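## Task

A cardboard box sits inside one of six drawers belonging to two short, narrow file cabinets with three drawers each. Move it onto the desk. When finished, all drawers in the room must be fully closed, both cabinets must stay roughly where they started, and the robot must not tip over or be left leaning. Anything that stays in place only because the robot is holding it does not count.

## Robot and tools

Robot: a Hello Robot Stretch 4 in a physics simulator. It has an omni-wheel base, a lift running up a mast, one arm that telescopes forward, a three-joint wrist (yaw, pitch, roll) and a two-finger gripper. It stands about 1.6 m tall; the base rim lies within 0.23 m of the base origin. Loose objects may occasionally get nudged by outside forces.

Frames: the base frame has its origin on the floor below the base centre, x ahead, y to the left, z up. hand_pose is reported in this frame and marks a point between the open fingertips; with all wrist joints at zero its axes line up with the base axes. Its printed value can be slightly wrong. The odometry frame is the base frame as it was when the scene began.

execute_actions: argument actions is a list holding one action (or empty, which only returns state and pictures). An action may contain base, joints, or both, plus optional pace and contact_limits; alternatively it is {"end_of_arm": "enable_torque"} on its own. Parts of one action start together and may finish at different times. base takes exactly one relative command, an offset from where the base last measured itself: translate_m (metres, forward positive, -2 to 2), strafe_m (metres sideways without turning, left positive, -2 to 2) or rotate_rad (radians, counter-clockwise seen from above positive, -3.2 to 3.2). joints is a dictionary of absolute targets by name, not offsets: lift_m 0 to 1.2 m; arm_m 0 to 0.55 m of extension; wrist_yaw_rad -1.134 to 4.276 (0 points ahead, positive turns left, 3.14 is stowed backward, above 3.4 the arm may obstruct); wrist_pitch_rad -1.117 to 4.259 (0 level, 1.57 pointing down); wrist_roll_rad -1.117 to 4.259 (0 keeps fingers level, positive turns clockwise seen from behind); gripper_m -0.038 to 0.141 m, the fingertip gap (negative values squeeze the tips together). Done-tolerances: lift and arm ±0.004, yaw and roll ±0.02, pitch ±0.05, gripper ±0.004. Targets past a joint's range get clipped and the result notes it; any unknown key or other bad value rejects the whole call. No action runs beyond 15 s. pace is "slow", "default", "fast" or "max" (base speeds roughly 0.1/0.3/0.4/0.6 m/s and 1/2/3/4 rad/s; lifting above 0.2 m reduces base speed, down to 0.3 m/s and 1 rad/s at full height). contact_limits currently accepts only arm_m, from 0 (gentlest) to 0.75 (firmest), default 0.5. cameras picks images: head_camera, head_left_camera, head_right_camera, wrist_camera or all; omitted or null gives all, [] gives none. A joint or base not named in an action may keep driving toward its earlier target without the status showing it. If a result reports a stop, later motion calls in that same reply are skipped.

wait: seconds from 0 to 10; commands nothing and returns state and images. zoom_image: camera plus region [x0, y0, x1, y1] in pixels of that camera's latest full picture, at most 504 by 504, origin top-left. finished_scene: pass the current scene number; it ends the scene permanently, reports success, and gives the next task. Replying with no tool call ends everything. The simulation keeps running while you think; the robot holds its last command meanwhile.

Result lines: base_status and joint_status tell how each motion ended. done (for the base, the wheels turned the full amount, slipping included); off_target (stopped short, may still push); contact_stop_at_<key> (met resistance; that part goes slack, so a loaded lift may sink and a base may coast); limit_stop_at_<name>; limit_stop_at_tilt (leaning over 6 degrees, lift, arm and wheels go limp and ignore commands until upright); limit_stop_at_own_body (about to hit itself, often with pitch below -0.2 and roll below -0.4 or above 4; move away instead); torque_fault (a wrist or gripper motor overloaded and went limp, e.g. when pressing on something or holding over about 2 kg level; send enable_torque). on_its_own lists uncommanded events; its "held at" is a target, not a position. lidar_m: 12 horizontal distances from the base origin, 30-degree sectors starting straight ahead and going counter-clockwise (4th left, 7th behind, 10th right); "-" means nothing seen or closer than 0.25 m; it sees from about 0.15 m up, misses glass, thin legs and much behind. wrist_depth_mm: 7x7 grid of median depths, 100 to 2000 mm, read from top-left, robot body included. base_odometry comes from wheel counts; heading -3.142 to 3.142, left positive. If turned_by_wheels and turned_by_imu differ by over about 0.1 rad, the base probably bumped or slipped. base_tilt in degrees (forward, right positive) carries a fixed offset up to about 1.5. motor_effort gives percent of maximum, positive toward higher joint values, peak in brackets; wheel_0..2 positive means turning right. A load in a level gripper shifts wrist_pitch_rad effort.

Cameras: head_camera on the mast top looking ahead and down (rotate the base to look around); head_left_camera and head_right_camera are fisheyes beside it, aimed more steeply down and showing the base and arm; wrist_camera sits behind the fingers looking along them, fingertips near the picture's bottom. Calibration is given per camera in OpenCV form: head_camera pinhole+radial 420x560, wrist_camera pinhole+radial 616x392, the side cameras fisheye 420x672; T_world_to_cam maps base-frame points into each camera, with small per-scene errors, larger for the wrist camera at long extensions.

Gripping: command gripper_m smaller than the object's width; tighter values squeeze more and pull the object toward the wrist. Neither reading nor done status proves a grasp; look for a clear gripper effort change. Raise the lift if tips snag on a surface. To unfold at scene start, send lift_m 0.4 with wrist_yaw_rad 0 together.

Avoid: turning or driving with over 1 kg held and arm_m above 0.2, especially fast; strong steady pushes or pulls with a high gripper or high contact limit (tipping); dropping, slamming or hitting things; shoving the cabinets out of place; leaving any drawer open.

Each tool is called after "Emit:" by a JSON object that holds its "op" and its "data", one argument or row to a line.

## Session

Emit:
{"op": "execute_actions", "data": {
  "actions": []
}}

Scene clock: 0.00 s.
base_odometry: x=+0.000 y=+0.000 heading=+0.000 (m, m, rad; odometry frame)
turned_by_wheels: +0.000 (rad since the last result)
turned_by_imu: +0.000 (rad since the last result)
base_tilt: forward=-0.3 right=-0.1 (deg)
lidar_m: 1.17 1.31 1.77 1.76 1.95 2.08 1.49 2.34 2.21 2.45 2.02 1.66
base_status: not commanded
joint_positions: lift_m=+0.205 arm_m=-0.003 wrist_yaw_rad=+3.080 wrist_pitch_rad=-0.014 wrist_roll_rad=-0.009 gripper_m=+0.057
joint_status: not commanded
motor_effort: lift_m=+20 arm_m=-1 wrist_yaw_rad=+1 wrist_pitch_rad=-9 wrist_roll_rad=+0 gripper_m=+0 wheel_0=+0 wheel_1=-1 wheel_2=+0 (%)
hand_pose: x=-0.1143 y=+0.1050 z=+0.3871 quat_wxyz=(+0.031, +0.007, -0.005, +0.999) (m; base frame)
wrist_depth_mm: - 142 - - - - - / - 141 - - - - - / - 128 208 - - - - / 107 140 252 1708 - - - / 138 - - 1708 - - - / 1708 1756 213 1661 211 1537 1499 / 1160 1078 1008 160 1042 976 1008
pictures: head_camera, head_left_camera, head_right_camera, wrist_camera
camera_calibration (this result's frames):
wrist_camera: T_world_to_cam=[[0.056665, 0.998319, -0.0121859, -0.0866439], [-0.0513632, -0.00927438, -0.998637, 0.447487], [-0.997071, 0.0572137, 0.0507513, 0.082867], [0, 0, 0, 1]] pos_world=[0.110518, 0.0859073, 0.441616]
Images, in order (width x height): head_camera 420x560, head_left_camera 420x672, head_right_camera 420x672, wrist_camera 616x392.

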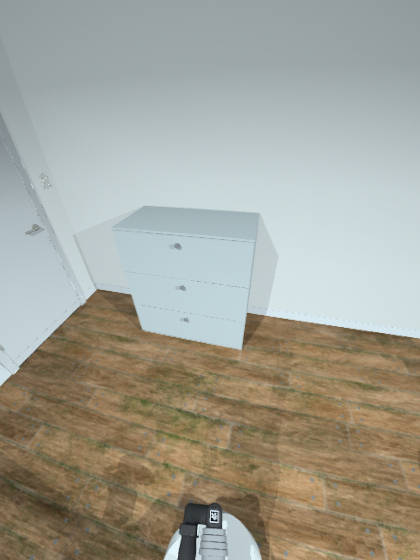

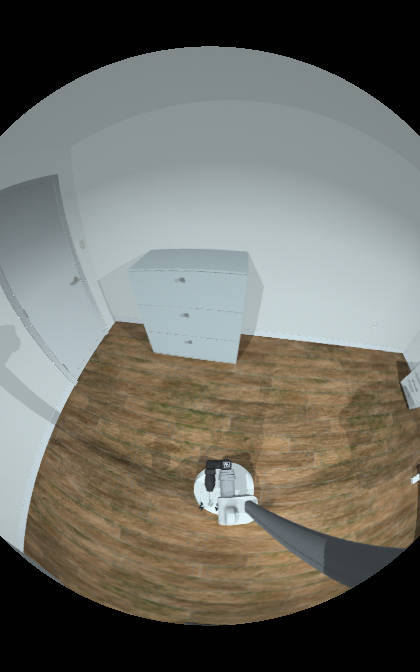

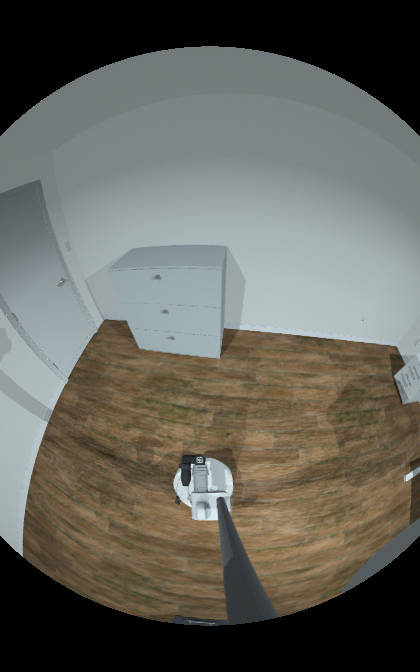

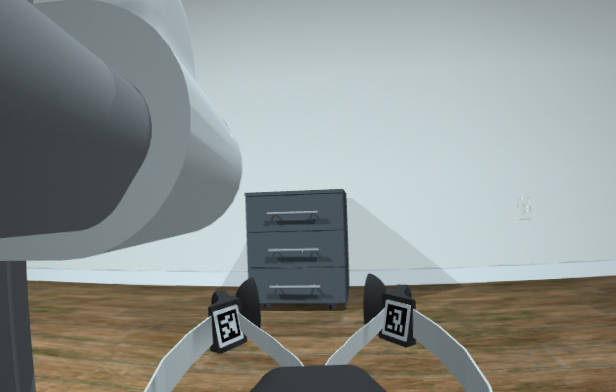

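Emit:
{"op": "execute_actions", "data": {
  "actions": [
    {"base":{"rotate_rad":2.87},"joints":{"lift_m":0.4,"wrist_yaw_rad":0,"wrist_roll_rad":1.57,"gripper_m":0.09,"wrist_pitch_rad":0}}
  ],
  "cameras": []
}}

Emit:
{"op": "execute_actions", "data": {
  "actions": [
    {"base":{"translate_m":0.65},"joints":{"lift_m":0.258,"arm_m":0.1}}
  ],
  "cameras": ["head_camera","wrist_camera"]
}}

Scene clock: 14.93 s.
base_odometry: x=+0.000 y=+0.000 heading=+2.870 (m, m, rad; odometry frame)
turned_by_wheels: +2.870 (rad since the last result)
turned_by_imu: +2.941 (rad since the last result)
base_tilt: forward=-0.3 right=-0.1 (deg)
lidar_m: 1.48 1.54 2.31 2.17 2.47 1.77 1.18 1.21 1.85 1.75 1.80 2.19
base_status: done
joint_positions: lift_m=+0.400 arm_m=-0.003 wrist_yaw_rad=+0.000 wrist_pitch_rad=+0.002 wrist_roll_rad=+1.570 gripper_m=+0.090
joint_status: all done
motor_effort: lift_m=+21(28) arm_m=-1(1) wrist_yaw_rad=+0(4) wrist_pitch_rad=-8(8) wrist_roll_rad=+0(4) gripper_m=-5(4) wheel_0=-2(7) wheel_1=-1(5) wheel_2=+0(11) (%)
hand_pose: x=+0.4568 y=-0.0873 z=+0.5775 quat_wxyz=(+0.707, +0.707, +0.001, -0.001) (m; base frame)
wrist_depth_mm: 1921 1921 1921 1983 1983 1118 778 / 1921 1921 1921 1983 1921 1118 788 / 1921 1921 1921 1921 1921 1160 809 / 1863 1921 1921 1921 1863 1160 831 / 1863 1863 1921 1863 1499 1182 820 / 1808 1863 221 1863 215 1098 820 / 1808 1863 1863 155 1281 1025 820
pictures: none
No camera images: the call's "cameras" was empty. Leave "cameras" out to get every camera's image.

Scene clock: 18.60 s.
base_odometry: x=-0.626 y=+0.174 heading=+2.870 (m, m, rad; odometry frame)
turned_by_wheels: +0.000 (rad since the last result)
turned_by_imu: +0.000 (rad since the last result)
base_tilt: forward=-0.3 right=-0.1 (deg)
lidar_m: 0.84 0.84 1.91 2.19 2.73 2.44 1.82 1.89 1.88 1.71 1.77 1.50
base_status: done
joint_positions: lift_m=+0.258 arm_m=+0.099 wrist_yaw_rad=+0.000 wrist_pitch_rad=+0.002 wrist_roll_rad=+1.570 gripper_m=+0.090
joint_status: all done
motor_effort: lift_m=+20(24) arm_m=+5(0) wrist_yaw_rad=+1(0) wrist_pitch_rad=-7(8) wrist_roll_rad=+0(0) gripper_m=-1(4) wheel_0=-1(6) wheel_1=-1(3) wheel_2=+0(10) (%)
hand_pose: x=+0.5586 y=-0.0874 z=+0.4356 quat_wxyz=(+0.707, +0.707, +0.001, -0.001) (m; base frame)
wrist_depth_mm: 1138 1138 1160 1160 1138 820 603 / 1138 1138 1138 1138 1160 842 597 / 1118 1118 1138 1138 1138 866 609 / 1098 1098 1118 1118 1118 878 621 / 1098 1118 1118 1118 1118 891 621 / 1078 1078 221 759 215 661 585 / 1060 1078 809 155 539 539 544
pictures: head_camera, wrist_camera
camera_calibration (this result's frames):
wrist_camera: T_world_to_cam=[[0.00243545, 0.020616, -0.999785, 0.442962], [0.0363973, 0.999123, 0.020691, 0.123837], [0.999334, -0.0364398, 0.00168295, -0.339742], [0, 0, 0, 1]] pos_world=[0.33393, -0.14524, 0.440876]
Images, in order (width x height): head_camera 420x560, wrist_camera 616x392.

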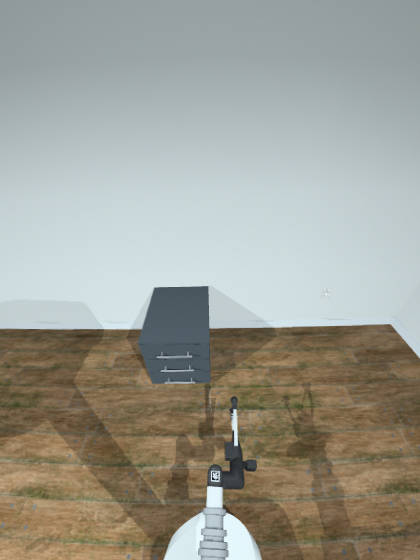

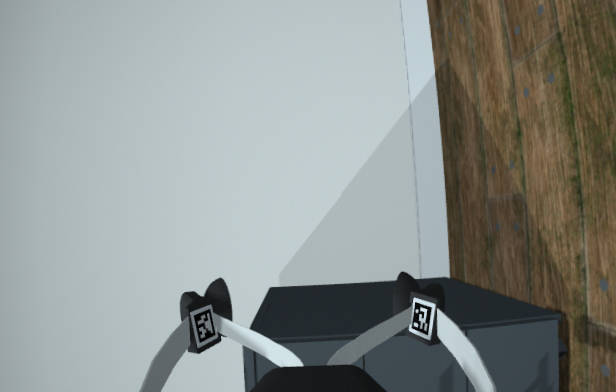

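Emit:
{"op": "execute_actions", "data": {
  "actions": [
    {"base":{"rotate_rad":0.06}}
  ],
  "cameras": []
}}

Emit:
{"op": "execute_actions", "data": {
  "actions": [
    {"base":{"strafe_m":0.29}}
  ],
  "cameras": ["head_camera","wrist_camera"]
}}

Scene clock: 21.43 s.
base_odometry: x=-0.626 y=+0.174 heading=+2.929 (m, m, rad; odometry frame)
turned_by_wheels: +0.060 (rad since the last result)
turned_by_imu: +0.062 (rad since the last result)
base_tilt: forward=-0.3 right=-0.1 (deg)
lidar_m: 0.84 0.87 2.03 2.18 2.75 2.38 1.82 1.91 1.81 1.71 1.79 1.48
base_status: done
joint_positions: lift_m=+0.258 arm_m=+0.099 wrist_yaw_rad=+0.000 wrist_pitch_rad=+0.002 wrist_roll_rad=+1.570 gripper_m=+0.090
joint_status: not commanded
motor_effort: lift_m=+20(20) arm_m=+4(5) wrist_yaw_rad=+1(1) wrist_pitch_rad=-7(8) wrist_roll_rad=+0(0) gripper_m=+0(0) wheel_0=-2(1) wheel_1=-2(3) wheel_2=+0(7) (%)
hand_pose: x=+0.5586 y=-0.0874 z=+0.4356 quat_wxyz=(+0.707, +0.707, +0.001, -0.001) (m; base frame)
wrist_depth_mm: 1098 1098 1098 1118 1118 820 609 / 1098 1098 1098 1118 1118 842 597 / 1078 1118 1098 1098 1118 854 603 / 1078 1098 1118 1118 1118 891 615 / 1098 1078 1098 1118 1042 798 621 / 1078 1098 221 539 216 544 564 / 1078 1078 831 155 539 544 554
pictures: none
No camera images: the call's "cameras" was empty. Leave "cameras" out to get every camera's image.

Scene clock: 23.73 s.
base_odometry: x=-0.687 y=-0.109 heading=+2.929 (m, m, rad; odometry frame)
turned_by_wheels: +0.000 (rad since the last result)
turned_by_imu: +0.000 (rad since the last result)
base_tilt: forward=-0.3 right=-0.1 (deg)
lidar_m: 0.82 1.47 1.97 1.87 2.46 2.39 1.84 1.89 2.12 2.00 2.02 0.89
base_status: done
joint_positions: lift_m=+0.258 arm_m=+0.099 wrist_yaw_rad=+0.000 wrist_pitch_rad=+0.002 wrist_roll_rad=+1.570 gripper_m=+0.090
joint_status: not commanded
motor_effort: lift_m=+20(20) arm_m=+5(4) wrist_yaw_rad=+1(1) wrist_pitch_rad=-8(8) wrist_roll_rad=+0(0) gripper_m=-6(2) wheel_0=+1(9) wheel_1=+0(10) wheel_2=+0(4) (%)
hand_pose: x=+0.5586 y=-0.0874 z=+0.4356 quat_wxyz=(+0.707, +0.707, +0.001, -0.001) (m; base frame)
wrist_depth_mm: 1118 1078 1118 1138 1118 809 603 / 1098 1138 1118 1118 1138 798 580 / 1098 1098 1118 544 544 549 559 / 1098 1098 1098 549 549 549 559 / 1118 1098 1118 535 544 549 564 / 1098 1118 221 539 215 544 559 / 1098 1118 809 155 539 549 549
pictures: head_camera, wrist_camera
camera_calibration (this result's frames):
wrist_camera: T_world_to_cam=[[0.0024346, 0.0206162, -0.999784, 0.442962], [0.0363563, 0.999125, 0.0206911, 0.123847], [0.999336, -0.0363988, 0.00168294, -0.339745], [0, 0, 0, 1]] pos_world=[0.333938, -0.145238, 0.440876]
Images, in order (width x height): head_camera 420x560, wrist_camera 616x392.

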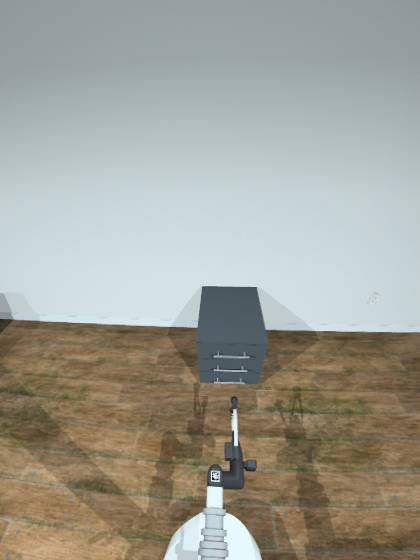

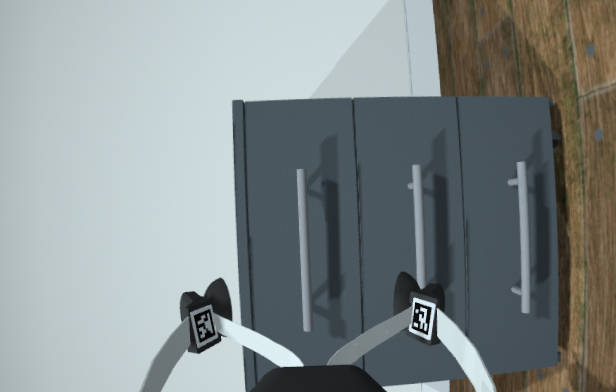

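Emit:
{"op": "execute_actions", "data": {
  "actions": [
    {"joints":{"arm_m":0.385,"lift_m":0.264},"contact_limits":{"arm_m":0.2}}
  ],
  "cameras": ["wrist_camera"]
}}

Emit:
{"op": "execute_actions", "data": {
  "actions": [
    {"joints":{"gripper_m":-0.02}}
  ],
  "cameras": []
}}

Emit:
{"op": "execute_actions", "data": {
  "actions": [
    {"joints":{"arm_m":0.07}}
  ],
  "cameras": ["head_camera"]
}}

Scene clock: 27.40 s.
base_odometry: x=-0.687 y=-0.109 heading=+2.929 (m, m, rad; odometry frame)
turned_by_wheels: +0.000 (rad since the last result)
turned_by_imu: +0.001 (rad since the last result)
base_tilt: forward=-0.3 right=-0.1 (deg)
lidar_m: 0.81 1.48 1.97 1.88 2.50 2.38 1.85 1.90 2.14 2.00 2.00 0.88
base_status: not commanded
joint_positions: lift_m=+0.264 arm_m=+0.384 wrist_yaw_rad=+0.000 wrist_pitch_rad=+0.002 wrist_roll_rad=+1.570 gripper_m=+0.090
joint_status: all done
motor_effort: lift_m=+23(26) arm_m=+5(4) wrist_yaw_rad=+1(2) wrist_pitch_rad=-7(7) wrist_roll_rad=+0(0) gripper_m=+1(1) wheel_0=+0(0) wheel_1=-1(0) wheel_2=+0(0) (%)
contact_limits: arm_m 0.2
hand_pose: x=+0.8436 y=-0.0874 z=+0.4414 quat_wxyz=(+0.707, +0.707, +0.001, -0.001) (m; base frame)
wrist_depth_mm: 809 809 256 257 260 262 - / 809 831 255 257 259 260 263 / 809 820 254 256 258 259 250 / 809 809 254 254 257 259 258 / 809 809 253 254 256 258 258 / 809 809 220 253 214 257 258 / 798 798 252 155 254 256 -
pictures: wrist_camera
camera_calibration (this result's frames):
wrist_camera: T_world_to_cam=[[0.00243699, 0.0206684, -0.999783, 0.448012], [0.0363661, 0.999123, 0.0207434, 0.113339], [0.999336, -0.0364088, 0.00168322, -0.624544], [0, 0, 0, 1]] pos_world=[0.618916, -0.145238, 0.446615]
Images, in order (width x height): wrist_camera 616x392.

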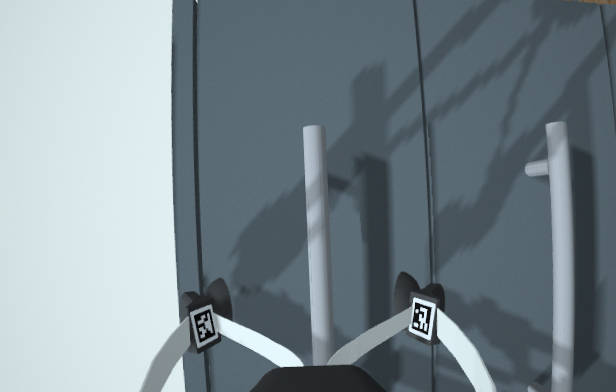

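Scene clock: 29.23 s.
base_odometry: x=-0.687 y=-0.109 heading=+2.929 (m, m, rad; odometry frame)
turned_by_wheels: +0.000 (rad since the last result)
turned_by_imu: +0.001 (rad since the last result)
base_tilt: forward=-0.3 right=-0.1 (deg)
lidar_m: 0.81 1.47 1.98 1.89 2.48 2.38 1.85 1.90 2.14 2.00 2.02 0.89
base_status: not commanded
joint_positions: lift_m=+0.264 arm_m=+0.384 wrist_yaw_rad=+0.001 wrist_pitch_rad=+0.007 wrist_roll_rad=+1.570 gripper_m=-0.019
joint_status: all done
motor_effort: lift_m=+23(23) arm_m=+3(5) wrist_yaw_rad=-1(2) wrist_pitch_rad=-21(20) wrist_roll_rad=+0(0) gripper_m=-14(16) wheel_0=+0(0) wheel_1=+0(0) wheel_2=+0(0) (%)
hand_pose: x=+0.8439 y=-0.0872 z=+0.4401 quat_wxyz=(+0.707, +0.707, +0.003, -0.002) (m; base frame)
wrist_depth_mm: 809 820 251 253 255 263 - / 798 820 251 251 254 260 264 / 809 809 250 251 254 260 228 / 798 820 248 249 252 259 229 / 788 809 248 248 251 258 259 / 798 809 247 208 209 256 258 / 809 809 180 211 250 256 -
pictures: none
No camera images: the call's "cameras" was empty. Leave "cameras" out to get every camera's image.

Scene clock: 31.30 s.
base_odometry: x=-0.687 y=-0.109 heading=+2.929 (m, m, rad; odometry frame)
turned_by_wheels: +0.000 (rad since the last result)
turned_by_imu: +0.001 (rad since the last result)
base_tilt: forward=-0.3 right=-0.1 (deg)
lidar_m: 0.51 1.46 2.00 1.89 2.46 2.41 1.84 1.91 2.12 2.01 1.99 0.56
base_status: not commanded
joint_positions: lift_m=+0.264 arm_m=+0.071 wrist_yaw_rad=-0.003 wrist_pitch_rad=+0.008 wrist_roll_rad=+1.570 gripper_m=-0.019
joint_status: all done
on_its_own: wrist_pitch_rad is at rest, and its effort (-24) is outside its rest range (-23 to +23)
motor_effort: lift_m=+23(23) arm_m=-4(8) wrist_yaw_rad=+9(9) wrist_pitch_rad=-24(24) wrist_roll_rad=-1(0) gripper_m=-17(20) wheel_0=+0(1) wheel_1=+0(1) wheel_2=+0(1) (%)
hand_pose: x=+0.5299 y=-0.0882 z=+0.4397 quat_wxyz=(+0.707, +0.707, +0.002, -0.004) (m; base frame)
wrist_depth_mm: 1118 1138 251 253 255 820 597 / 1118 1138 250 252 255 778 585 / 1118 1118 249 251 253 585 591 / 1118 1118 248 248 252 585 597 / 1098 1138 248 248 251 580 591 / 1098 1118 245 208 215 574 591 / 1098 1118 180 210 248 574 597
pictures: head_camera
Images, in order (width x height): head_camera 420x560.

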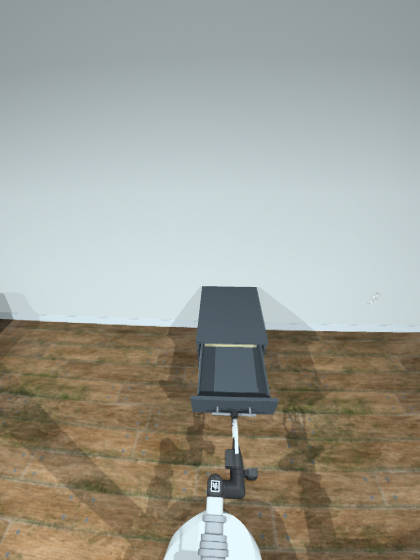

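Emit:
{"op": "execute_actions", "data": {
  "actions": [
    {"joints":{"arm_m":0.393},"contact_limits":{"arm_m":0.3}}
  ],
  "cameras": []
}}

Emit:
{"op": "execute_actions", "data": {
  "actions": [
    {"joints":{"gripper_m":0.09}}
  ],
  "cameras": []
}}

Emit:
{"op": "execute_actions", "data": {
  "actions": [
    {"joints":{"arm_m":0.28}}
  ],
  "cameras": []
}}

Emit:
{"op": "execute_actions", "data": {
  "actions": [
    {"joints":{"lift_m":0.106}}
  ],
  "cameras": []
}}

Emit:
{"op": "execute_actions", "data": {
  "actions": [
    {"joints":{"arm_m":0.385},"contact_limits":{"arm_m":0.2}}
  ],
  "cameras": []
}}

Emit:
{"op": "execute_actions", "data": {
  "actions": [
    {"joints":{"gripper_m":-0.02}}
  ],
  "cameras": []
}}

Emit:
{"op": "execute_actions", "data": {
  "actions": [
    {"joints":{"arm_m":0.07}}
  ],
  "cameras": ["head_camera"]
}}

Scene clock: 36.40 s.
base_odometry: x=-0.687 y=-0.109 heading=+2.929 (m, m, rad; odometry frame)
turned_by_wheels: +0.000 (rad since the last result)
turned_by_imu: +0.002 (rad since the last result)
base_tilt: forward=-0.3 right=-0.1 (deg)
lidar_m: 0.82 1.46 1.97 1.88 2.48 2.40 1.84 1.89 2.11 2.00 2.02 0.89
base_status: not commanded
joint_positions: lift_m=+0.264 arm_m=+0.392 wrist_yaw_rad=+0.000 wrist_pitch_rad=+0.007 wrist_roll_rad=+1.570 gripper_m=-0.020
joint_status: all done
motor_effort: lift_m=+22(23) arm_m=+6(7) wrist_yaw_rad=+2(11) wrist_pitch_rad=-21(24) wrist_roll_rad=+0(0) gripper_m=-15(20) wheel_0=+0(0) wheel_1=+0(0) wheel_2=-1(2) (%)
contact_limits: arm_m 0.3
hand_pose: x=+0.8513 y=-0.0875 z=+0.4401 quat_wxyz=(+0.707, +0.707, +0.002, -0.002) (m; base frame)
wrist_depth_mm: 798 798 249 251 253 255 - / 798 809 248 250 253 254 256 / 788 798 246 249 250 253 254 / 798 798 246 247 250 252 253 / 798 809 245 246 249 251 253 / 788 809 244 208 211 250 252 / 798 788 180 208 246 247 -
pictures: none
No camera images: the call's "cameras" was empty. Leave "cameras" out to get every camera's image.

Scene clock: 38.23 s.
base_odometry: x=-0.687 y=-0.109 heading=+2.929 (m, m, rad; odometry frame)
turned_by_wheels: +0.000 (rad since the last result)
turned_by_imu: +0.001 (rad since the last result)
base_tilt: forward=-0.3 right=-0.1 (deg)
lidar_m: 0.82 1.48 1.99 1.89 2.49 2.38 1.85 1.90 2.12 2.02 2.01 0.89
base_status: not commanded
joint_positions: lift_m=+0.264 arm_m=+0.392 wrist_yaw_rad=+0.000 wrist_pitch_rad=+0.004 wrist_roll_rad=+1.570 gripper_m=+0.090
joint_status: all done
motor_effort: lift_m=+23(23) arm_m=+5(6) wrist_yaw_rad=+2(3) wrist_pitch_rad=-12(21) wrist_roll_rad=+0(0) gripper_m=+0(13) wheel_0=+0(1) wheel_1=+0(0) wheel_2=-1(1) (%)
hand_pose: x=+0.8515 y=-0.0875 z=+0.4409 quat_wxyz=(+0.707, +0.707, +0.001, -0.001) (m; base frame)
wrist_depth_mm: 798 798 248 251 253 255 - / 809 809 248 249 251 253 254 / 809 798 247 248 251 253 253 / 798 798 246 247 250 252 251 / 798 798 245 247 249 250 251 / 798 798 214 246 214 249 251 / 788 798 243 157 247 248 -
pictures: none
No camera images: the call's "cameras" was empty. Leave "cameras" out to get every camera's image.

Scene clock: 39.57 s.
base_odometry: x=-0.687 y=-0.109 heading=+2.929 (m, m, rad; odometry frame)
turned_by_wheels: +0.000 (rad since the last result)
turned_by_imu: +0.001 (rad since the last result)
base_tilt: forward=-0.3 right=-0.1 (deg)
lidar_m: 0.81 1.46 1.98 1.89 2.48 2.38 1.84 1.87 2.13 2.01 2.01 0.89
base_status: not commanded
joint_positions: lift_m=+0.264 arm_m=+0.281 wrist_yaw_rad=+0.000 wrist_pitch_rad=+0.003 wrist_roll_rad=+1.570 gripper_m=+0.090
joint_status: all done
motor_effort: lift_m=+22(23) arm_m=-4(5) wrist_yaw_rad=+1(2) wrist_pitch_rad=-9(12) wrist_roll_rad=+0(0) gripper_m=-1(0) wheel_0=-1(1) wheel_1=+0(0) wheel_2=-1(1) (%)
hand_pose: x=+0.7402 y=-0.0874 z=+0.4413 quat_wxyz=(+0.707, +0.707, +0.001, -0.001) (m; base frame)
wrist_depth_mm: 917 917 931 931 946 778 603 / 917 931 362 362 364 370 373 / 917 931 357 362 364 366 368 / 917 917 357 357 362 364 368 / 917 904 355 357 362 364 366 / 917 904 221 357 215 359 364 / 917 917 355 155 357 359 364
pictures: none
No camera images: the call's "cameras" was empty. Leave "cameras" out to get every camera's image.

Scene clock: 41.30 s.
base_odometry: x=-0.687 y=-0.109 heading=+2.929 (m, m, rad; odometry frame)
turned_by_wheels: +0.000 (rad since the last result)
turned_by_imu: +0.001 (rad since the last result)
base_tilt: forward=-0.3 right=-0.1 (deg)
lidar_m: 0.82 1.47 1.98 1.89 2.49 2.40 1.85 1.91 2.13 2.01 2.00 0.88
base_status: not commanded
joint_positions: lift_m=+0.106 arm_m=+0.281 wrist_yaw_rad=+0.000 wrist_pitch_rad=+0.003 wrist_roll_rad=+1.570 gripper_m=+0.090
joint_status: all done
motor_effort: lift_m=+18(24) arm_m=-4(4) wrist_yaw_rad=+1(1) wrist_pitch_rad=-9(9) wrist_roll_rad=+0(0) gripper_m=+1(1) wheel_0=+0(0) wheel_1=+0(0) wheel_2=-1(1) (%)
hand_pose: x=+0.7402 y=-0.0874 z=+0.2836 quat_wxyz=(+0.707, +0.707, +0.001, -0.001) (m; base frame)
wrist_depth_mm: 917 931 931 931 891 492 389 / 359 357 362 362 366 366 394 / 355 357 359 359 364 366 397 / 353 353 355 357 364 364 377 / 351 353 355 357 362 362 389 / 904 349 220 359 214 362 389 / 634 349 353 155 357 359 387
pictures: none
No camera images: the call's "cameras" was empty. Leave "cameras" out to get every camera's image.

Scene clock: 42.60 s.
base_odometry: x=-0.687 y=-0.109 heading=+2.929 (m, m, rad; odometry frame)
turned_by_wheels: +0.000 (rad since the last result)
turned_by_imu: +0.001 (rad since the last result)
base_tilt: forward=-0.3 right=-0.1 (deg)
lidar_m: 0.81 1.46 1.99 1.88 2.49 2.39 1.84 1.92 2.12 2.01 2.01 0.90
base_status: not commanded
joint_positions: lift_m=+0.106 arm_m=+0.384 wrist_yaw_rad=+0.000 wrist_pitch_rad=+0.003 wrist_roll_rad=+1.570 gripper_m=+0.090
joint_status: all done
motor_effort: lift_m=+18(18) arm_m=+4(10) wrist_yaw_rad=+1(1) wrist_pitch_rad=-8(9) wrist_roll_rad=+0(0) gripper_m=-3(3) wheel_0=+0(0) wheel_1=+0(0) wheel_2=-1(1) (%)
contact_limits: arm_m 0.2
hand_pose: x=+0.8436 y=-0.0874 z=+0.2837 quat_wxyz=(+0.707, +0.707, +0.001, -0.001) (m; base frame)
wrist_depth_mm: 254 255 256 258 260 262 - / 252 254 255 257 259 260 262 / 252 253 255 256 258 259 229 / 250 253 254 255 257 258 230 / 250 251 253 255 257 258 259 / 249 250 221 253 215 257 258 / 247 249 251 155 254 256 -
pictures: none
No camera images: the call's "cameras" was empty. Leave "cameras" out to get every camera's image.

Scene clock: 44.43 s.
base_odometry: x=-0.687 y=-0.109 heading=+2.929 (m, m, rad; odometry frame)
turned_by_wheels: +0.000 (rad since the last result)
turned_by_imu: +0.001 (rad since the last result)
base_tilt: forward=-0.3 right=-0.1 (deg)
lidar_m: 0.81 1.45 2.00 1.88 2.49 2.41 1.85 1.90 2.13 2.01 2.03 0.90
base_status: not commanded
joint_positions: lift_m=+0.106 arm_m=+0.384 wrist_yaw_rad=+0.001 wrist_pitch_rad=+0.005 wrist_roll_rad=+1.570 gripper_m=-0.019
joint_status: all done
motor_effort: lift_m=+19(18) arm_m=+3(5) wrist_yaw_rad=-2(2) wrist_pitch_rad=-14(16) wrist_roll_rad=+0(0) gripper_m=-21(15) wheel_0=+0(1) wheel_1=+0(0) wheel_2=+0(1) (%)
hand_pose: x=+0.8439 y=-0.0872 z=+0.2831 quat_wxyz=(+0.707, +0.707, +0.002, -0.001) (m; base frame)
wrist_depth_mm: 253 254 253 254 255 263 - / 251 253 251 253 255 260 262 / 250 253 251 251 253 260 226 / 249 251 249 251 252 258 228 / 249 250 249 250 252 257 229 / 247 249 247 210 205 257 259 / 229 248 181 211 250 255 -
pictures: none
No camera images: the call's "cameras" was empty. Leave "cameras" out to get every camera's image.

Scene clock: 46.50 s.
base_odometry: x=-0.687 y=-0.109 heading=+2.929 (m, m, rad; odometry frame)
turned_by_wheels: +0.000 (rad since the last result)
turned_by_imu: +0.001 (rad since the last result)
base_tilt: forward=-0.3 right=-0.1 (deg)
lidar_m: 0.54 1.47 1.98 1.89 2.47 2.37 1.84 1.89 2.12 2.02 2.01 0.54
base_status: not commanded
joint_positions: lift_m=+0.106 arm_m=+0.071 wrist_yaw_rad=-0.003 wrist_pitch_rad=+0.006 wrist_roll_rad=+1.570 gripper_m=-0.019
joint_status: all done
motor_effort: lift_m=+19(18) arm_m=-4(5) wrist_yaw_rad=+9(9) wrist_pitch_rad=-17(17) wrist_roll_rad=+0(0) gripper_m=-19(22) wheel_0=+0(1) wheel_1=+0(0) wheel_2=+0(1) (%)
hand_pose: x=+0.5299 y=-0.0882 z=+0.2827 quat_wxyz=(+0.707, +0.707, +0.001, -0.003) (m; base frame)
wrist_depth_mm: 1138 1138 252 253 256 525 384 / 1138 1138 251 253 255 539 392 / 1118 1118 249 252 253 554 402 / 1118 1118 249 250 252 564 397 / 1118 1118 248 248 252 564 407 / 1118 1098 247 208 210 569 410 / 1098 1118 180 211 248 459 404
pictures: head_camera
Images, in order (width x height): head_camera 420x560.

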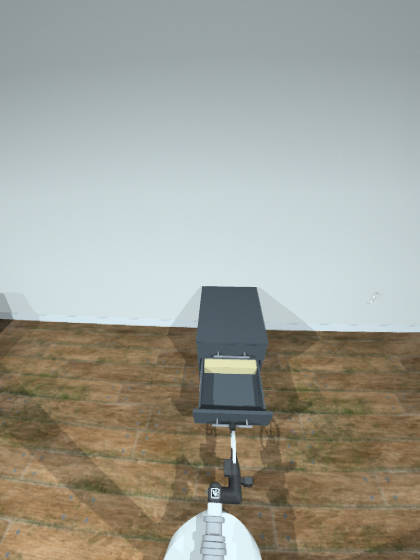

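Emit:
{"op": "execute_actions", "data": {
  "actions": [
    {"joints":{"arm_m":0.393},"contact_limits":{"arm_m":0.3}}
  ],
  "cameras": []
}}

Emit:
{"op": "execute_actions", "data": {
  "actions": [
    {"joints":{"gripper_m":0.09}}
  ],
  "cameras": []
}}

Emit:
{"op": "execute_actions", "data": {
  "actions": [
    {"joints":{"arm_m":0.28}}
  ],
  "cameras": []
}}

Emit:
{"op": "execute_actions", "data": {
  "actions": [
    {"joints":{"lift_m":0.0,"wrist_pitch_rad":0.19,"gripper_m":0.05}}
  ],
  "cameras": []
}}

Emit:
{"op": "execute_actions", "data": {
  "actions": [
    {"joints":{"arm_m":0.40},"contact_limits":{"arm_m":0.3}}
  ],
  "cameras": []
}}

Emit:
{"op": "execute_actions", "data": {
  "actions": [
    {"joints":{"gripper_m":-0.035}}
  ],
  "cameras": []
}}

Emit:
{"op": "execute_actions", "data": {
  "actions": [
    {"joints":{"arm_m":0.085},"pace":"slow"}
  ],
  "cameras": ["head_camera"]
}}

Scene clock: 52.63 s.
base_odometry: x=-0.687 y=-0.109 heading=+2.929 (m, m, rad; odometry frame)
turned_by_wheels: +0.000 (rad since the last result)
turned_by_imu: +0.002 (rad since the last result)
base_tilt: forward=-0.3 right=-0.1 (deg)
lidar_m: 0.82 1.46 1.99 1.88 2.49 2.39 1.83 1.89 2.14 2.00 2.01 0.88
base_status: not commanded
joint_positions: lift_m=+0.106 arm_m=+0.392 wrist_yaw_rad=-0.001 wrist_pitch_rad=+0.005 wrist_roll_rad=+1.570 gripper_m=-0.020
joint_status: all done
motor_effort: lift_m=+18(19) arm_m=+6(6) wrist_yaw_rad=+3(12) wrist_pitch_rad=-15(17) wrist_roll_rad=+0(0) gripper_m=-16(19) wheel_0=+0(0) wheel_1=+0(0) wheel_2=-1(2) (%)
contact_limits: arm_m 0.3
hand_pose: x=+0.8512 y=-0.0876 z=+0.2830 quat_wxyz=(+0.707, +0.707, +0.001, -0.002) (m; base frame)
wrist_depth_mm: 247 247 249 252 253 255 - / 245 246 248 250 252 254 255 / 243 246 247 249 251 253 254 / 242 243 246 247 250 251 253 / 241 244 245 246 249 251 252 / 240 242 244 208 207 250 251 / 240 242 179 208 246 248 -
pictures: none
No camera images: the call's "cameras" was empty. Leave "cameras" out to get every camera's image.

Scene clock: 54.47 s.
base_odometry: x=-0.687 y=-0.109 heading=+2.929 (m, m, rad; odometry frame)
turned_by_wheels: +0.000 (rad since the last result)
turned_by_imu: +0.001 (rad since the last result)
base_tilt: forward=-0.3 right=-0.1 (deg)
lidar_m: 0.82 1.47 1.95 1.89 2.47 2.41 1.84 1.92 2.12 1.99 2.02 0.89
base_status: not commanded
joint_positions: lift_m=+0.106 arm_m=+0.392 wrist_yaw_rad=+0.000 wrist_pitch_rad=+0.003 wrist_roll_rad=+1.570 gripper_m=+0.090
joint_status: all done
motor_effort: lift_m=+19(19) arm_m=+5(6) wrist_yaw_rad=+2(3) wrist_pitch_rad=-10(15) wrist_roll_rad=+0(0) gripper_m=-3(13) wheel_0=+0(0) wheel_1=+0(0) wheel_2=-1(1) (%)
hand_pose: x=+0.8515 y=-0.0875 z=+0.2835 quat_wxyz=(+0.707, +0.707, +0.001, -0.001) (m; base frame)
wrist_depth_mm: 246 247 248 250 252 254 - / 245 246 248 250 251 253 255 / 244 245 247 248 250 252 253 / 241 245 246 248 249 251 252 / 241 243 245 247 249 250 251 / 240 242 215 246 214 249 251 / 239 242 243 156 246 249 -
pictures: none
No camera images: the call's "cameras" was empty. Leave "cameras" out to get every camera's image.

Scene clock: 55.80 s.
base_odometry: x=-0.687 y=-0.109 heading=+2.929 (m, m, rad; odometry frame)
turned_by_wheels: +0.000 (rad since the last result)
turned_by_imu: +0.001 (rad since the last result)
base_tilt: forward=-0.3 right=-0.1 (deg)
lidar_m: 0.83 1.48 1.98 1.88 2.48 2.40 1.85 1.89 2.14 2.02 2.03 0.89
base_status: not commanded
joint_positions: lift_m=+0.106 arm_m=+0.281 wrist_yaw_rad=+0.000 wrist_pitch_rad=+0.003 wrist_roll_rad=+1.570 gripper_m=+0.090
joint_status: all done
motor_effort: lift_m=+19(19) arm_m=-4(4) wrist_yaw_rad=+1(2) wrist_pitch_rad=-9(10) wrist_roll_rad=+0(0) gripper_m=+0(0) wheel_0=-1(1) wheel_1=+0(0) wheel_2=-1(1) (%)
hand_pose: x=+0.7402 y=-0.0874 z=+0.2836 quat_wxyz=(+0.707, +0.707, +0.001, -0.001) (m; base frame)
wrist_depth_mm: 917 931 917 931 878 492 387 / 359 357 359 362 366 368 399 / 357 357 359 364 364 366 399 / 355 355 357 359 362 362 377 / 355 353 355 357 362 364 389 / 904 353 221 357 215 364 389 / 627 351 353 155 359 359 387
pictures: none
No camera images: the call's "cameras" was empty. Leave "cameras" out to get every camera's image.

Scene clock: 57.27 s.
base_odometry: x=-0.687 y=-0.109 heading=+2.929 (m, m, rad; odometry frame)
turned_by_wheels: +0.000 (rad since the last result)
turned_by_imu: +0.001 (rad since the last result)
base_tilt: forward=-0.3 right=-0.1 (deg)
lidar_m: 0.82 1.48 1.97 1.89 2.46 2.39 1.84 1.88 2.13 2.00 2.02 0.91
base_status: not commanded
joint_positions: lift_m=+0.000 arm_m=+0.281 wrist_yaw_rad=+0.000 wrist_pitch_rad=+0.192 wrist_roll_rad=+1.570 gripper_m=+0.050
joint_status: all done
motor_effort: lift_m=+18(16) arm_m=-4(4) wrist_yaw_rad=+1(1) wrist_pitch_rad=-6(5) wrist_roll_rad=+0(0) gripper_m=-3(5) wheel_0=-1(0) wheel_1=+0(0) wheel_2=-1(1) (%)
hand_pose: x=+0.7349 y=-0.0874 z=+0.1234 quat_wxyz=(+0.704, +0.704, +0.068, -0.068) (m; base frame)
wrist_depth_mm: 842 866 917 707 355 231 - / 324 336 353 373 362 236 190 / 322 336 351 370 366 239 193 / 320 336 353 370 370 242 194 / 319 334 349 368 373 242 195 / 319 330 220 368 211 243 195 / 315 327 343 163 349 218 -
pictures: none
No camera images: the call's "cameras" was empty. Leave "cameras" out to get every camera's image.

Scene clock: 58.63 s.
base_odometry: x=-0.687 y=-0.109 heading=+2.929 (m, m, rad; odometry frame)
turned_by_wheels: +0.000 (rad since the last result)
turned_by_imu: +0.000 (rad since the last result)
base_tilt: forward=-0.3 right=-0.1 (deg)
lidar_m: 0.81 1.49 1.98 1.90 2.48 2.40 1.84 1.90 2.12 2.01 2.02 0.90
base_status: not commanded
joint_positions: lift_m=+0.000 arm_m=+0.399 wrist_yaw_rad=-0.002 wrist_pitch_rad=+0.190 wrist_roll_rad=+1.570 gripper_m=+0.050
joint_status: all done
motor_effort: lift_m=+18(18) arm_m=+8(6) wrist_yaw_rad=+8(8) wrist_pitch_rad=-2(7) wrist_roll_rad=+0(0) gripper_m=-2(4) wheel_0=+0(1) wheel_1=+1(1) wheel_2=-3(3) (%)
contact_limits: arm_m 0.3
hand_pose: x=+0.8526 y=-0.0881 z=+0.1239 quat_wxyz=(+0.704, +0.704, +0.066, -0.068) (m; base frame)
wrist_depth_mm: 218 228 240 252 266 233 - / 218 228 239 251 264 236 190 / 216 227 238 248 264 240 193 / 216 226 236 244 262 242 195 / 214 224 236 243 260 245 196 / 213 223 230 243 210 244 196 / 213 220 230 158 257 220 -
pictures: none
No camera images: the call's "cameras" was empty. Leave "cameras" out to get every camera's image.

Scene clock: 60.17 s.
base_odometry: x=-0.687 y=-0.109 heading=+2.930 (m, m, rad; odometry frame)
turned_by_wheels: +0.000 (rad since the last result)
turned_by_imu: +0.001 (rad since the last result)
base_tilt: forward=-0.3 right=-0.1 (deg)
lidar_m: 0.80 1.48 1.98 1.89 2.49 2.41 1.86 1.91 2.11 2.01 2.01 0.88
base_status: not commanded
joint_positions: lift_m=+0.000 arm_m=+0.399 wrist_yaw_rad=+0.001 wrist_pitch_rad=+0.194 wrist_roll_rad=+1.570 gripper_m=-0.034
joint_status: all done
motor_effort: lift_m=+19(19) arm_m=+3(8) wrist_yaw_rad=-1(8) wrist_pitch_rad=-11(12) wrist_roll_rad=+0(0) gripper_m=-20(23) wheel_0=+0(0) wheel_1=+0(1) wheel_2=+1(3) (%)
hand_pose: x=+0.8535 y=-0.0872 z=+0.1229 quat_wxyz=(+0.704, +0.703, +0.069, -0.068) (m; base frame)
wrist_depth_mm: 216 224 229 240 254 229 - / 216 224 227 239 253 233 187 / 215 223 226 236 252 236 190 / 213 222 225 233 250 238 191 / 213 224 224 233 248 240 193 / 212 222 220 198 201 240 193 / 211 217 178 195 242 152 -
pictures: none
No camera images: the call's "cameras" was empty. Leave "cameras" out to get every camera's image.

Scene clock: 64.60 s.
base_odometry: x=-0.687 y=-0.109 heading=+2.930 (m, m, rad; odometry frame)
turned_by_wheels: +0.000 (rad since the last result)
turned_by_imu: +0.002 (rad since the last result)
base_tilt: forward=-0.3 right=-0.1 (deg)
lidar_m: 0.54 1.48 1.98 1.89 2.48 2.37 1.83 1.89 2.15 2.02 2.02 0.55
base_status: not commanded
joint_positions: lift_m=+0.000 arm_m=+0.086 wrist_yaw_rad=-0.002 wrist_pitch_rad=+0.195 wrist_roll_rad=+1.570 gripper_m=-0.034
joint_status: all done
motor_effort: lift_m=+19(19) arm_m=-5(5) wrist_yaw_rad=+8(8) wrist_pitch_rad=-16(16) wrist_roll_rad=+0(0) gripper_m=-21(21) wheel_0=-1(1) wheel_1=+0(1) wheel_2=+0(1) (%)
hand_pose: x=+0.5396 y=-0.0881 z=+0.1224 quat_wxyz=(+0.704, +0.703, +0.068, -0.070) (m; base frame)
wrist_depth_mm: 1008 1042 229 240 255 230 - / 1008 1042 228 239 253 234 189 / 496 512 226 235 251 237 191 / 492 517 224 233 249 239 193 / 496 512 224 232 248 241 194 / 488 508 220 198 203 241 193 / 488 504 179 196 241 153 -
pictures: head_camera
Images, in order (width x height): head_camera 420x560.

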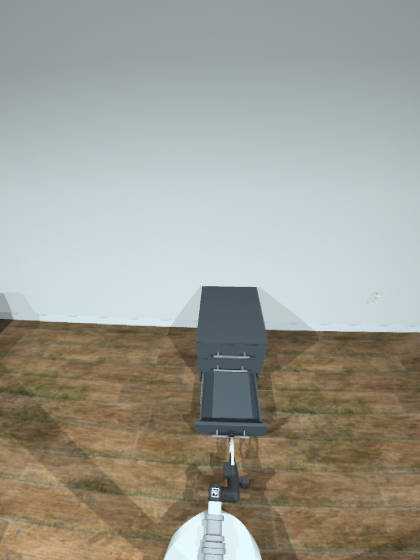

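Emit:
{"op": "execute_actions", "data": {
  "actions": [
    {"joints":{"arm_m":0.412},"contact_limits":{"arm_m":0.3}}
  ],
  "cameras": []
}}

Emit:
{"op": "execute_actions", "data": {
  "actions": [
    {"joints":{"gripper_m":0.03,"arm_m":0.40}}
  ],
  "cameras": []
}}

Emit:
{"op": "execute_actions", "data": {
  "actions": [
    {"joints":{"arm_m":0.2}}
  ],
  "cameras": []
}}

Emit:
{"op": "execute_actions", "data": {
  "actions": [
    {"base":{"rotate_rad":1.535},"joints":{"wrist_pitch_rad":0,"lift_m":0.19,"gripper_m":0.09}}
  ],
  "cameras": []
}}

Emit:
{"op": "execute_actions", "data": {
  "actions": [
    {"base":{"strafe_m":1.2},"pace":"fast"}
  ],
  "cameras": ["head_camera"]
}}

Scene clock: 69.60 s.
base_odometry: x=-0.687 y=-0.109 heading=+2.929 (m, m, rad; odometry frame)
turned_by_wheels: +0.000 (rad since the last result)
turned_by_imu: +0.002 (rad since the last result)
base_tilt: forward=-0.3 right=-0.1 (deg)
lidar_m: 0.80 1.48 1.98 1.87 2.46 2.41 1.83 1.92 2.11 2.00 2.01 0.88
base_status: not commanded
joint_positions: lift_m=+0.000 arm_m=+0.411 wrist_yaw_rad=+0.001 wrist_pitch_rad=+0.194 wrist_roll_rad=+1.570 gripper_m=-0.034
joint_status: all done
motor_effort: lift_m=+19(19) arm_m=+4(9) wrist_yaw_rad=-1(10) wrist_pitch_rad=-13(17) wrist_roll_rad=+0(0) gripper_m=-17(16) wheel_0=-1(1) wheel_1=+1(0) wheel_2=-1(2) (%)
contact_limits: arm_m 0.3
hand_pose: x=+0.8653 y=-0.0872 z=+0.1228 quat_wxyz=(+0.704, +0.703, +0.069, -0.068) (m; base frame)
wrist_depth_mm: 206 215 227 238 252 229 - / 205 214 225 237 250 233 188 / 205 213 225 233 249 237 190 / 204 213 224 231 247 239 192 / 203 212 223 230 247 240 193 / 202 211 219 196 201 240 192 / 201 206 179 195 241 153 -
pictures: none
No camera images: the call's "cameras" was empty. Leave "cameras" out to get every camera's image.

Scene clock: 70.97 s.
base_odometry: x=-0.687 y=-0.109 heading=+2.930 (m, m, rad; odometry frame)
turned_by_wheels: +0.000 (rad since the last result)
turned_by_imu: +0.001 (rad since the last result)
base_tilt: forward=-0.3 right=-0.1 (deg)
lidar_m: 0.82 1.48 1.98 1.89 2.48 2.39 1.87 1.91 2.10 2.01 2.03 0.90
base_status: not commanded
joint_positions: lift_m=+0.000 arm_m=+0.401 wrist_yaw_rad=+0.000 wrist_pitch_rad=+0.194 wrist_roll_rad=+1.570 gripper_m=+0.030
joint_status: all done
motor_effort: lift_m=+19(19) arm_m=-4(7) wrist_yaw_rad=+1(4) wrist_pitch_rad=-13(13) wrist_roll_rad=+0(0) gripper_m=-1(20) wheel_0=-1(0) wheel_1=+0(0) wheel_2=+1(1) (%)
hand_pose: x=+0.8547 y=-0.0874 z=+0.1228 quat_wxyz=(+0.704, +0.703, +0.068, -0.068) (m; base frame)
wrist_depth_mm: 216 225 237 250 283 229 - / 215 224 236 250 263 232 187 / 214 224 236 244 262 236 190 / 213 223 234 243 260 238 192 / 211 222 234 244 258 240 192 / 211 220 229 210 216 240 193 / 211 219 186 162 252 216 -
pictures: none
No camera images: the call's "cameras" was empty. Leave "cameras" out to get every camera's image.

Scene clock: 72.67 s.
base_odometry: x=-0.687 y=-0.109 heading=+2.930 (m, m, rad; odometry frame)
turned_by_wheels: +0.000 (rad since the last result)
turned_by_imu: +0.001 (rad since the last result)
base_tilt: forward=-0.3 right=-0.1 (deg)
lidar_m: 0.81 1.47 1.99 1.90 2.48 2.39 1.85 1.88 2.14 2.01 2.00 0.90
base_status: not commanded
joint_positions: lift_m=+0.000 arm_m=+0.201 wrist_yaw_rad=+0.000 wrist_pitch_rad=+0.193 wrist_roll_rad=+1.570 gripper_m=+0.030
joint_status: all done
motor_effort: lift_m=+19(19) arm_m=-5(5) wrist_yaw_rad=+1(1) wrist_pitch_rad=-9(13) wrist_roll_rad=+0(0) gripper_m=-3(4) wheel_0=-1(1) wheel_1=+0(0) wheel_2=+1(1) (%)
hand_pose: x=+0.6548 y=-0.0874 z=+0.1232 quat_wxyz=(+0.704, +0.704, +0.068, -0.068) (m; base frame)
wrist_depth_mm: 904 946 1008 707 353 232 - / 397 421 439 500 359 235 190 / 394 410 436 455 366 240 192 / 392 410 433 452 373 241 195 / 392 407 430 452 375 244 195 / 389 404 418 445 215 243 195 / 387 399 304 158 351 219 -
pictures: none
No camera images: the call's "cameras" was empty. Leave "cameras" out to get every camera's image.

Scene clock: 74.70 s.
base_odometry: x=-0.687 y=-0.109 heading=-1.819 (m, m, rad; odometry frame)
turned_by_wheels: +1.535 (rad since the last result)
turned_by_imu: +1.573 (rad since the last result)
base_tilt: forward=-0.3 right=-0.1 (deg)
lidar_m: 1.88 2.49 2.40 1.86 1.91 2.13 2.03 2.07 0.89 0.83 1.47 1.99
base_status: done
joint_positions: lift_m=+0.190 arm_m=+0.201 wrist_yaw_rad=+0.000 wrist_pitch_rad=+0.003 wrist_roll_rad=+1.570 gripper_m=+0.090
joint_status: all done
motor_effort: lift_m=+22(24) arm_m=-4(4) wrist_yaw_rad=+0(0) wrist_pitch_rad=-9(11) wrist_roll_rad=+0(0) gripper_m=-3(5) wheel_0=+0(6) wheel_1=-2(5) wheel_2=+1(7) (%)
hand_pose: x=+0.6602 y=-0.0873 z=+0.3672 quat_wxyz=(+0.707, +0.707, +0.001, -0.001) (m; base frame)
wrist_depth_mm: - - - - 1308 691 504 / - - - - 1366 707 512 / - - - - 1397 715 512 / - - - - 1430 732 517 / - - - - 1430 741 521 / - - 221 - 215 691 535 / - - - 155 1308 647 530
pictures: none
No camera images: the call's "cameras" was empty. Leave "cameras" out to get every camera's image.

Scene clock: 78.93 s.
base_odometry: x=+0.476 y=-0.403 heading=-1.818 (m, m, rad; odometry frame)
turned_by_wheels: +0.000 (rad since the last result)
turned_by_imu: -0.004 (rad since the last result)
base_tilt: forward=-0.3 right=-0.1 (deg)
lidar_m: 2.08 1.59 1.13 1.09 0.68 0.87 2.01 2.15 2.77 2.04 2.70 2.01
base_status: done
joint_positions: lift_m=+0.190 arm_m=+0.201 wrist_yaw_rad=+0.000 wrist_pitch_rad=+0.003 wrist_roll_rad=+1.570 gripper_m=+0.090
joint_status: not commanded
motor_effort: lift_m=+22(23) arm_m=-4(4) wrist_yaw_rad=+1(0) wrist_pitch_rad=-9(9) wrist_roll_rad=+0(0) gripper_m=+0(1) wheel_0=+2(12) wheel_1=+0(15) wheel_2=+1(1) (%)
hand_pose: x=+0.6602 y=-0.0874 z=+0.3672 quat_wxyz=(+0.707, +0.707, +0.001, -0.001) (m; base frame)
wrist_depth_mm: - - - - 1281 691 504 / - - - - 1336 707 512 / - - - - 1366 723 512 / - - - - 1430 741 512 / - - - - 1430 732 521 / - - 220 1708 215 691 539 / - - - 155 1308 647 530
pictures: head_camera
Images, in order (width x height): head_camera 420x560.

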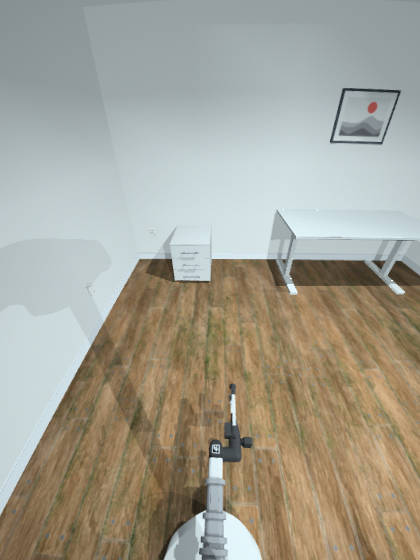

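Emit:
{"op": "execute_actions", "data": {
  "actions": [
    {"base":{"translate_m":1.27},"pace":"fast"}
  ],
  "cameras": []
}}

Emit:
{"op": "execute_actions", "data": {
  "actions": [
    {"base":{"strafe_m":0.41},"joints":{"lift_m":0.26}}
  ],
  "cameras": ["head_camera","wrist_camera"]
}}

Scene clock: 85.17 s.
base_odometry: x=+0.165 y=-1.635 heading=-1.818 (m, m, rad; odometry frame)
turned_by_wheels: +0.000 (rad since the last result)
turned_by_imu: +0.000 (rad since the last result)
base_tilt: forward=-0.3 right=-0.1 (deg)
lidar_m: 0.82 0.82 1.18 1.10 1.16 1.58 2.36 3.46 2.35 2.61 0.94 0.96
base_status: done
joint_positions: lift_m=+0.190 arm_m=+0.201 wrist_yaw_rad=+0.000 wrist_pitch_rad=+0.003 wrist_roll_rad=+1.570 gripper_m=+0.090
joint_status: not commanded
motor_effort: lift_m=+22(22) arm_m=-4(4) wrist_yaw_rad=+1(0) wrist_pitch_rad=-9(9) wrist_roll_rad=+0(1) gripper_m=+1(0) wheel_0=+0(5) wheel_1=+0(6) wheel_2=+0(12) (%)
hand_pose: x=+0.6601 y=-0.0874 z=+0.3673 quat_wxyz=(+0.707, +0.707, +0.001, -0.001) (m; base frame)
wrist_depth_mm: 976 1008 1008 991 1008 691 508 / 991 991 991 991 1008 715 512 / 976 991 991 1008 991 723 512 / 976 976 991 991 991 732 517 / 960 976 991 991 976 741 521 / 960 976 221 991 214 683 535 / 960 960 621 155 580 554 530
pictures: none
No camera images: the call's "cameras" was empty. Leave "cameras" out to get every camera's image.

Scene clock: 87.87 s.
base_odometry: x=+0.562 y=-1.735 heading=-1.818 (m, m, rad; odometry frame)
turned_by_wheels: +0.000 (rad since the last result)
turned_by_imu: -0.001 (rad since the last result)
base_tilt: forward=-0.3 right=-0.1 (deg)
lidar_m: 0.77 1.05 0.73 0.69 0.72 1.01 1.56 3.48 2.75 2.65 1.26 0.85
base_status: done
joint_positions: lift_m=+0.260 arm_m=+0.201 wrist_yaw_rad=+0.000 wrist_pitch_rad=+0.003 wrist_roll_rad=+1.570 gripper_m=+0.090
joint_status: all done
motor_effort: lift_m=+22(24) arm_m=-4(4) wrist_yaw_rad=+1(1) wrist_pitch_rad=-9(9) wrist_roll_rad=+0(1) gripper_m=-1(1) wheel_0=+0(8) wheel_1=+0(10) wheel_2=+0(1) (%)
hand_pose: x=+0.6601 y=-0.0874 z=+0.4373 quat_wxyz=(+0.707, +0.707, +0.001, -0.001) (m; base frame)
wrist_depth_mm: 991 976 991 1025 1008 831 603 / 976 976 991 399 402 404 407 / 976 976 394 399 402 404 407 / 960 976 397 399 397 402 407 / 960 960 402 394 399 399 402 / 960 960 221 392 214 399 399 / 960 946 389 155 394 397 402
pictures: head_camera, wrist_camera
camera_calibration (this result's frames):
wrist_camera: T_world_to_cam=[[0.00184211, 0.0206703, -0.999785, 0.444757], [0.0363695, 0.999124, 0.0207237, 0.1201], [0.999337, -0.0363999, 0.00108872, -0.440919], [0, 0, 0, 1]] pos_world=[0.43544, -0.145238, 0.442653]
Images, in order (width x height): head_camera 420x560, wrist_camera 616x392.

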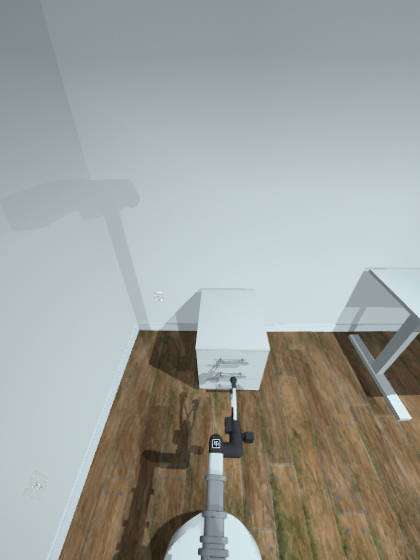

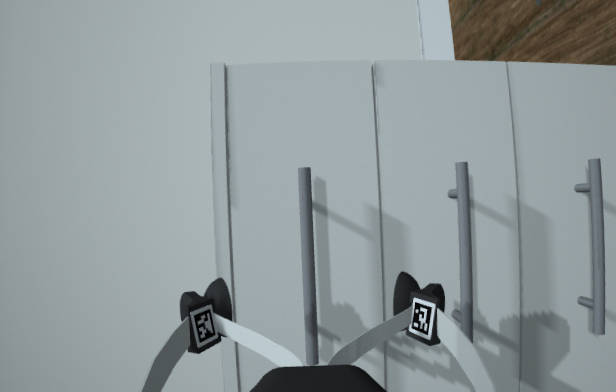

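Back up 0.043 to reuse the numbers.

Emit:
{"op": "execute_actions", "data": {
  "actions": [
    {"base":{"translate_m":-0.043},"joints":{"arm_m":0.385},"contact_limits":{"arm_m":0.2}}
  ],
  "cameras": []
}}

Emit:
{"op": "execute_actions", "data": {
  "actions": [
    {"joints":{"gripper_m":-0.02}}
  ],
  "cameras": []
}}

Emit:
{"op": "execute_actions", "data": {
  "actions": [
    {"joints":{"arm_m":0.07}}
  ],
  "cameras": ["head_camera"]
}}

Scene clock: 91.80 s.
base_odometry: x=+0.573 y=-1.694 heading=-1.819 (m, m, rad; odometry frame)
turned_by_wheels: +0.000 (rad since the last result)
turned_by_imu: +0.002 (rad since the last result)
base_tilt: forward=-0.3 right=-0.1 (deg)
lidar_m: 0.82 1.05 0.74 0.70 0.73 0.99 1.56 3.44 2.72 3.03 1.26 0.91
base_status: done
joint_positions: lift_m=+0.260 arm_m=+0.384 wrist_yaw_rad=+0.000 wrist_pitch_rad=+0.002 wrist_roll_rad=+1.570 gripper_m=+0.090
joint_status: all done
motor_effort: lift_m=+22(22) arm_m=+5(1) wrist_yaw_rad=+1(2) wrist_pitch_rad=-8(9) wrist_roll_rad=-1(0) gripper_m=-2(1) wheel_0=+0(5) wheel_1=-2(8) wheel_2=+0(10) (%)
contact_limits: arm_m 0.2
hand_pose: x=+0.8436 y=-0.0874 z=+0.4374 quat_wxyz=(+0.707, +0.707, +0.001, -0.001) (m; base frame)
wrist_depth_mm: 831 842 257 258 260 262 - / 831 831 257 257 259 260 264 / 831 831 255 256 258 259 260 / 820 831 254 255 256 259 229 / 820 820 253 254 256 258 229 / 809 820 221 253 215 258 230 / 809 809 251 155 254 255 -
pictures: none
No camera images: the call's "cameras" was empty. Leave "cameras" out to get every camera's image.

Scene clock: 93.63 s.
base_odometry: x=+0.573 y=-1.694 heading=-1.818 (m, m, rad; odometry frame)
turned_by_wheels: +0.000 (rad since the last result)
turned_by_imu: +0.001 (rad since the last result)
base_tilt: forward=-0.3 right=-0.1 (deg)
lidar_m: 0.82 1.03 0.74 0.69 0.73 0.99 1.56 3.44 2.73 3.04 1.28 0.88
base_status: not commanded
joint_positions: lift_m=+0.260 arm_m=+0.384 wrist_yaw_rad=+0.001 wrist_pitch_rad=+0.003 wrist_roll_rad=+1.570 gripper_m=-0.019
joint_status: all done
motor_effort: lift_m=+22(22) arm_m=+3(5) wrist_yaw_rad=-2(2) wrist_pitch_rad=-11(11) wrist_roll_rad=+0(0) gripper_m=-17(18) wheel_0=+0(0) wheel_1=-2(2) wheel_2=+1(1) (%)
hand_pose: x=+0.8439 y=-0.0872 z=+0.4372 quat_wxyz=(+0.707, +0.707, +0.001, -0.001) (m; base frame)
wrist_depth_mm: 842 831 253 254 257 262 - / 831 831 253 254 255 260 263 / 831 831 251 253 255 260 260 / 820 831 250 251 253 259 228 / 820 820 250 250 252 257 229 / 820 820 248 211 250 256 228 / 809 809 180 215 250 255 -
pictures: none
No camera images: the call's "cameras" was empty. Leave "cameras" out to get every camera's image.

Scene clock: 95.70 s.
base_odometry: x=+0.573 y=-1.694 heading=-1.819 (m, m, rad; odometry frame)
turned_by_wheels: +0.000 (rad since the last result)
turned_by_imu: +0.001 (rad since the last result)
base_tilt: forward=-0.3 right=-0.1 (deg)
lidar_m: 0.51 1.03 0.74 0.67 0.73 1.00 1.55 3.44 2.72 3.03 1.28 0.53
base_status: not commanded
joint_positions: lift_m=+0.260 arm_m=+0.071 wrist_yaw_rad=-0.004 wrist_pitch_rad=+0.005 wrist_roll_rad=+1.570 gripper_m=-0.019
joint_status: all done
motor_effort: lift_m=+22(22) arm_m=-4(4) wrist_yaw_rad=+13(13) wrist_pitch_rad=-14(14) wrist_roll_rad=+0(0) gripper_m=-18(18) wheel_0=+0(0) wheel_1=-2(1) wheel_2=+1(3) (%)
hand_pose: x=+0.5298 y=-0.0886 z=+0.4368 quat_wxyz=(+0.707, +0.707, +0.000, -0.003) (m; base frame)
wrist_depth_mm: 1182 1182 253 255 256 820 597 / 1160 1182 252 253 255 778 585 / 1138 1160 251 252 254 580 585 / 1138 1138 250 251 252 580 591 / 1098 1138 248 250 251 580 597 / 1118 1138 247 210 197 574 591 / 1118 1118 180 213 249 580 603
pictures: head_camera
Images, in order (width x height): head_camera 420x560.

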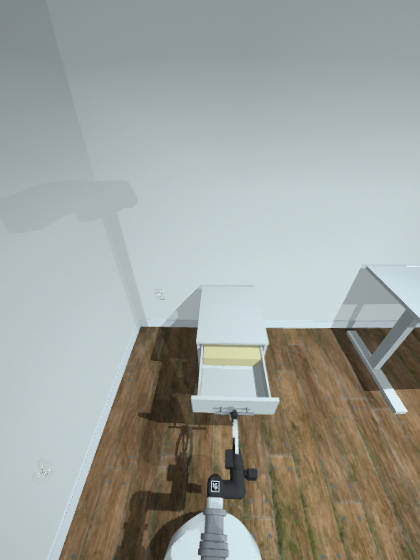

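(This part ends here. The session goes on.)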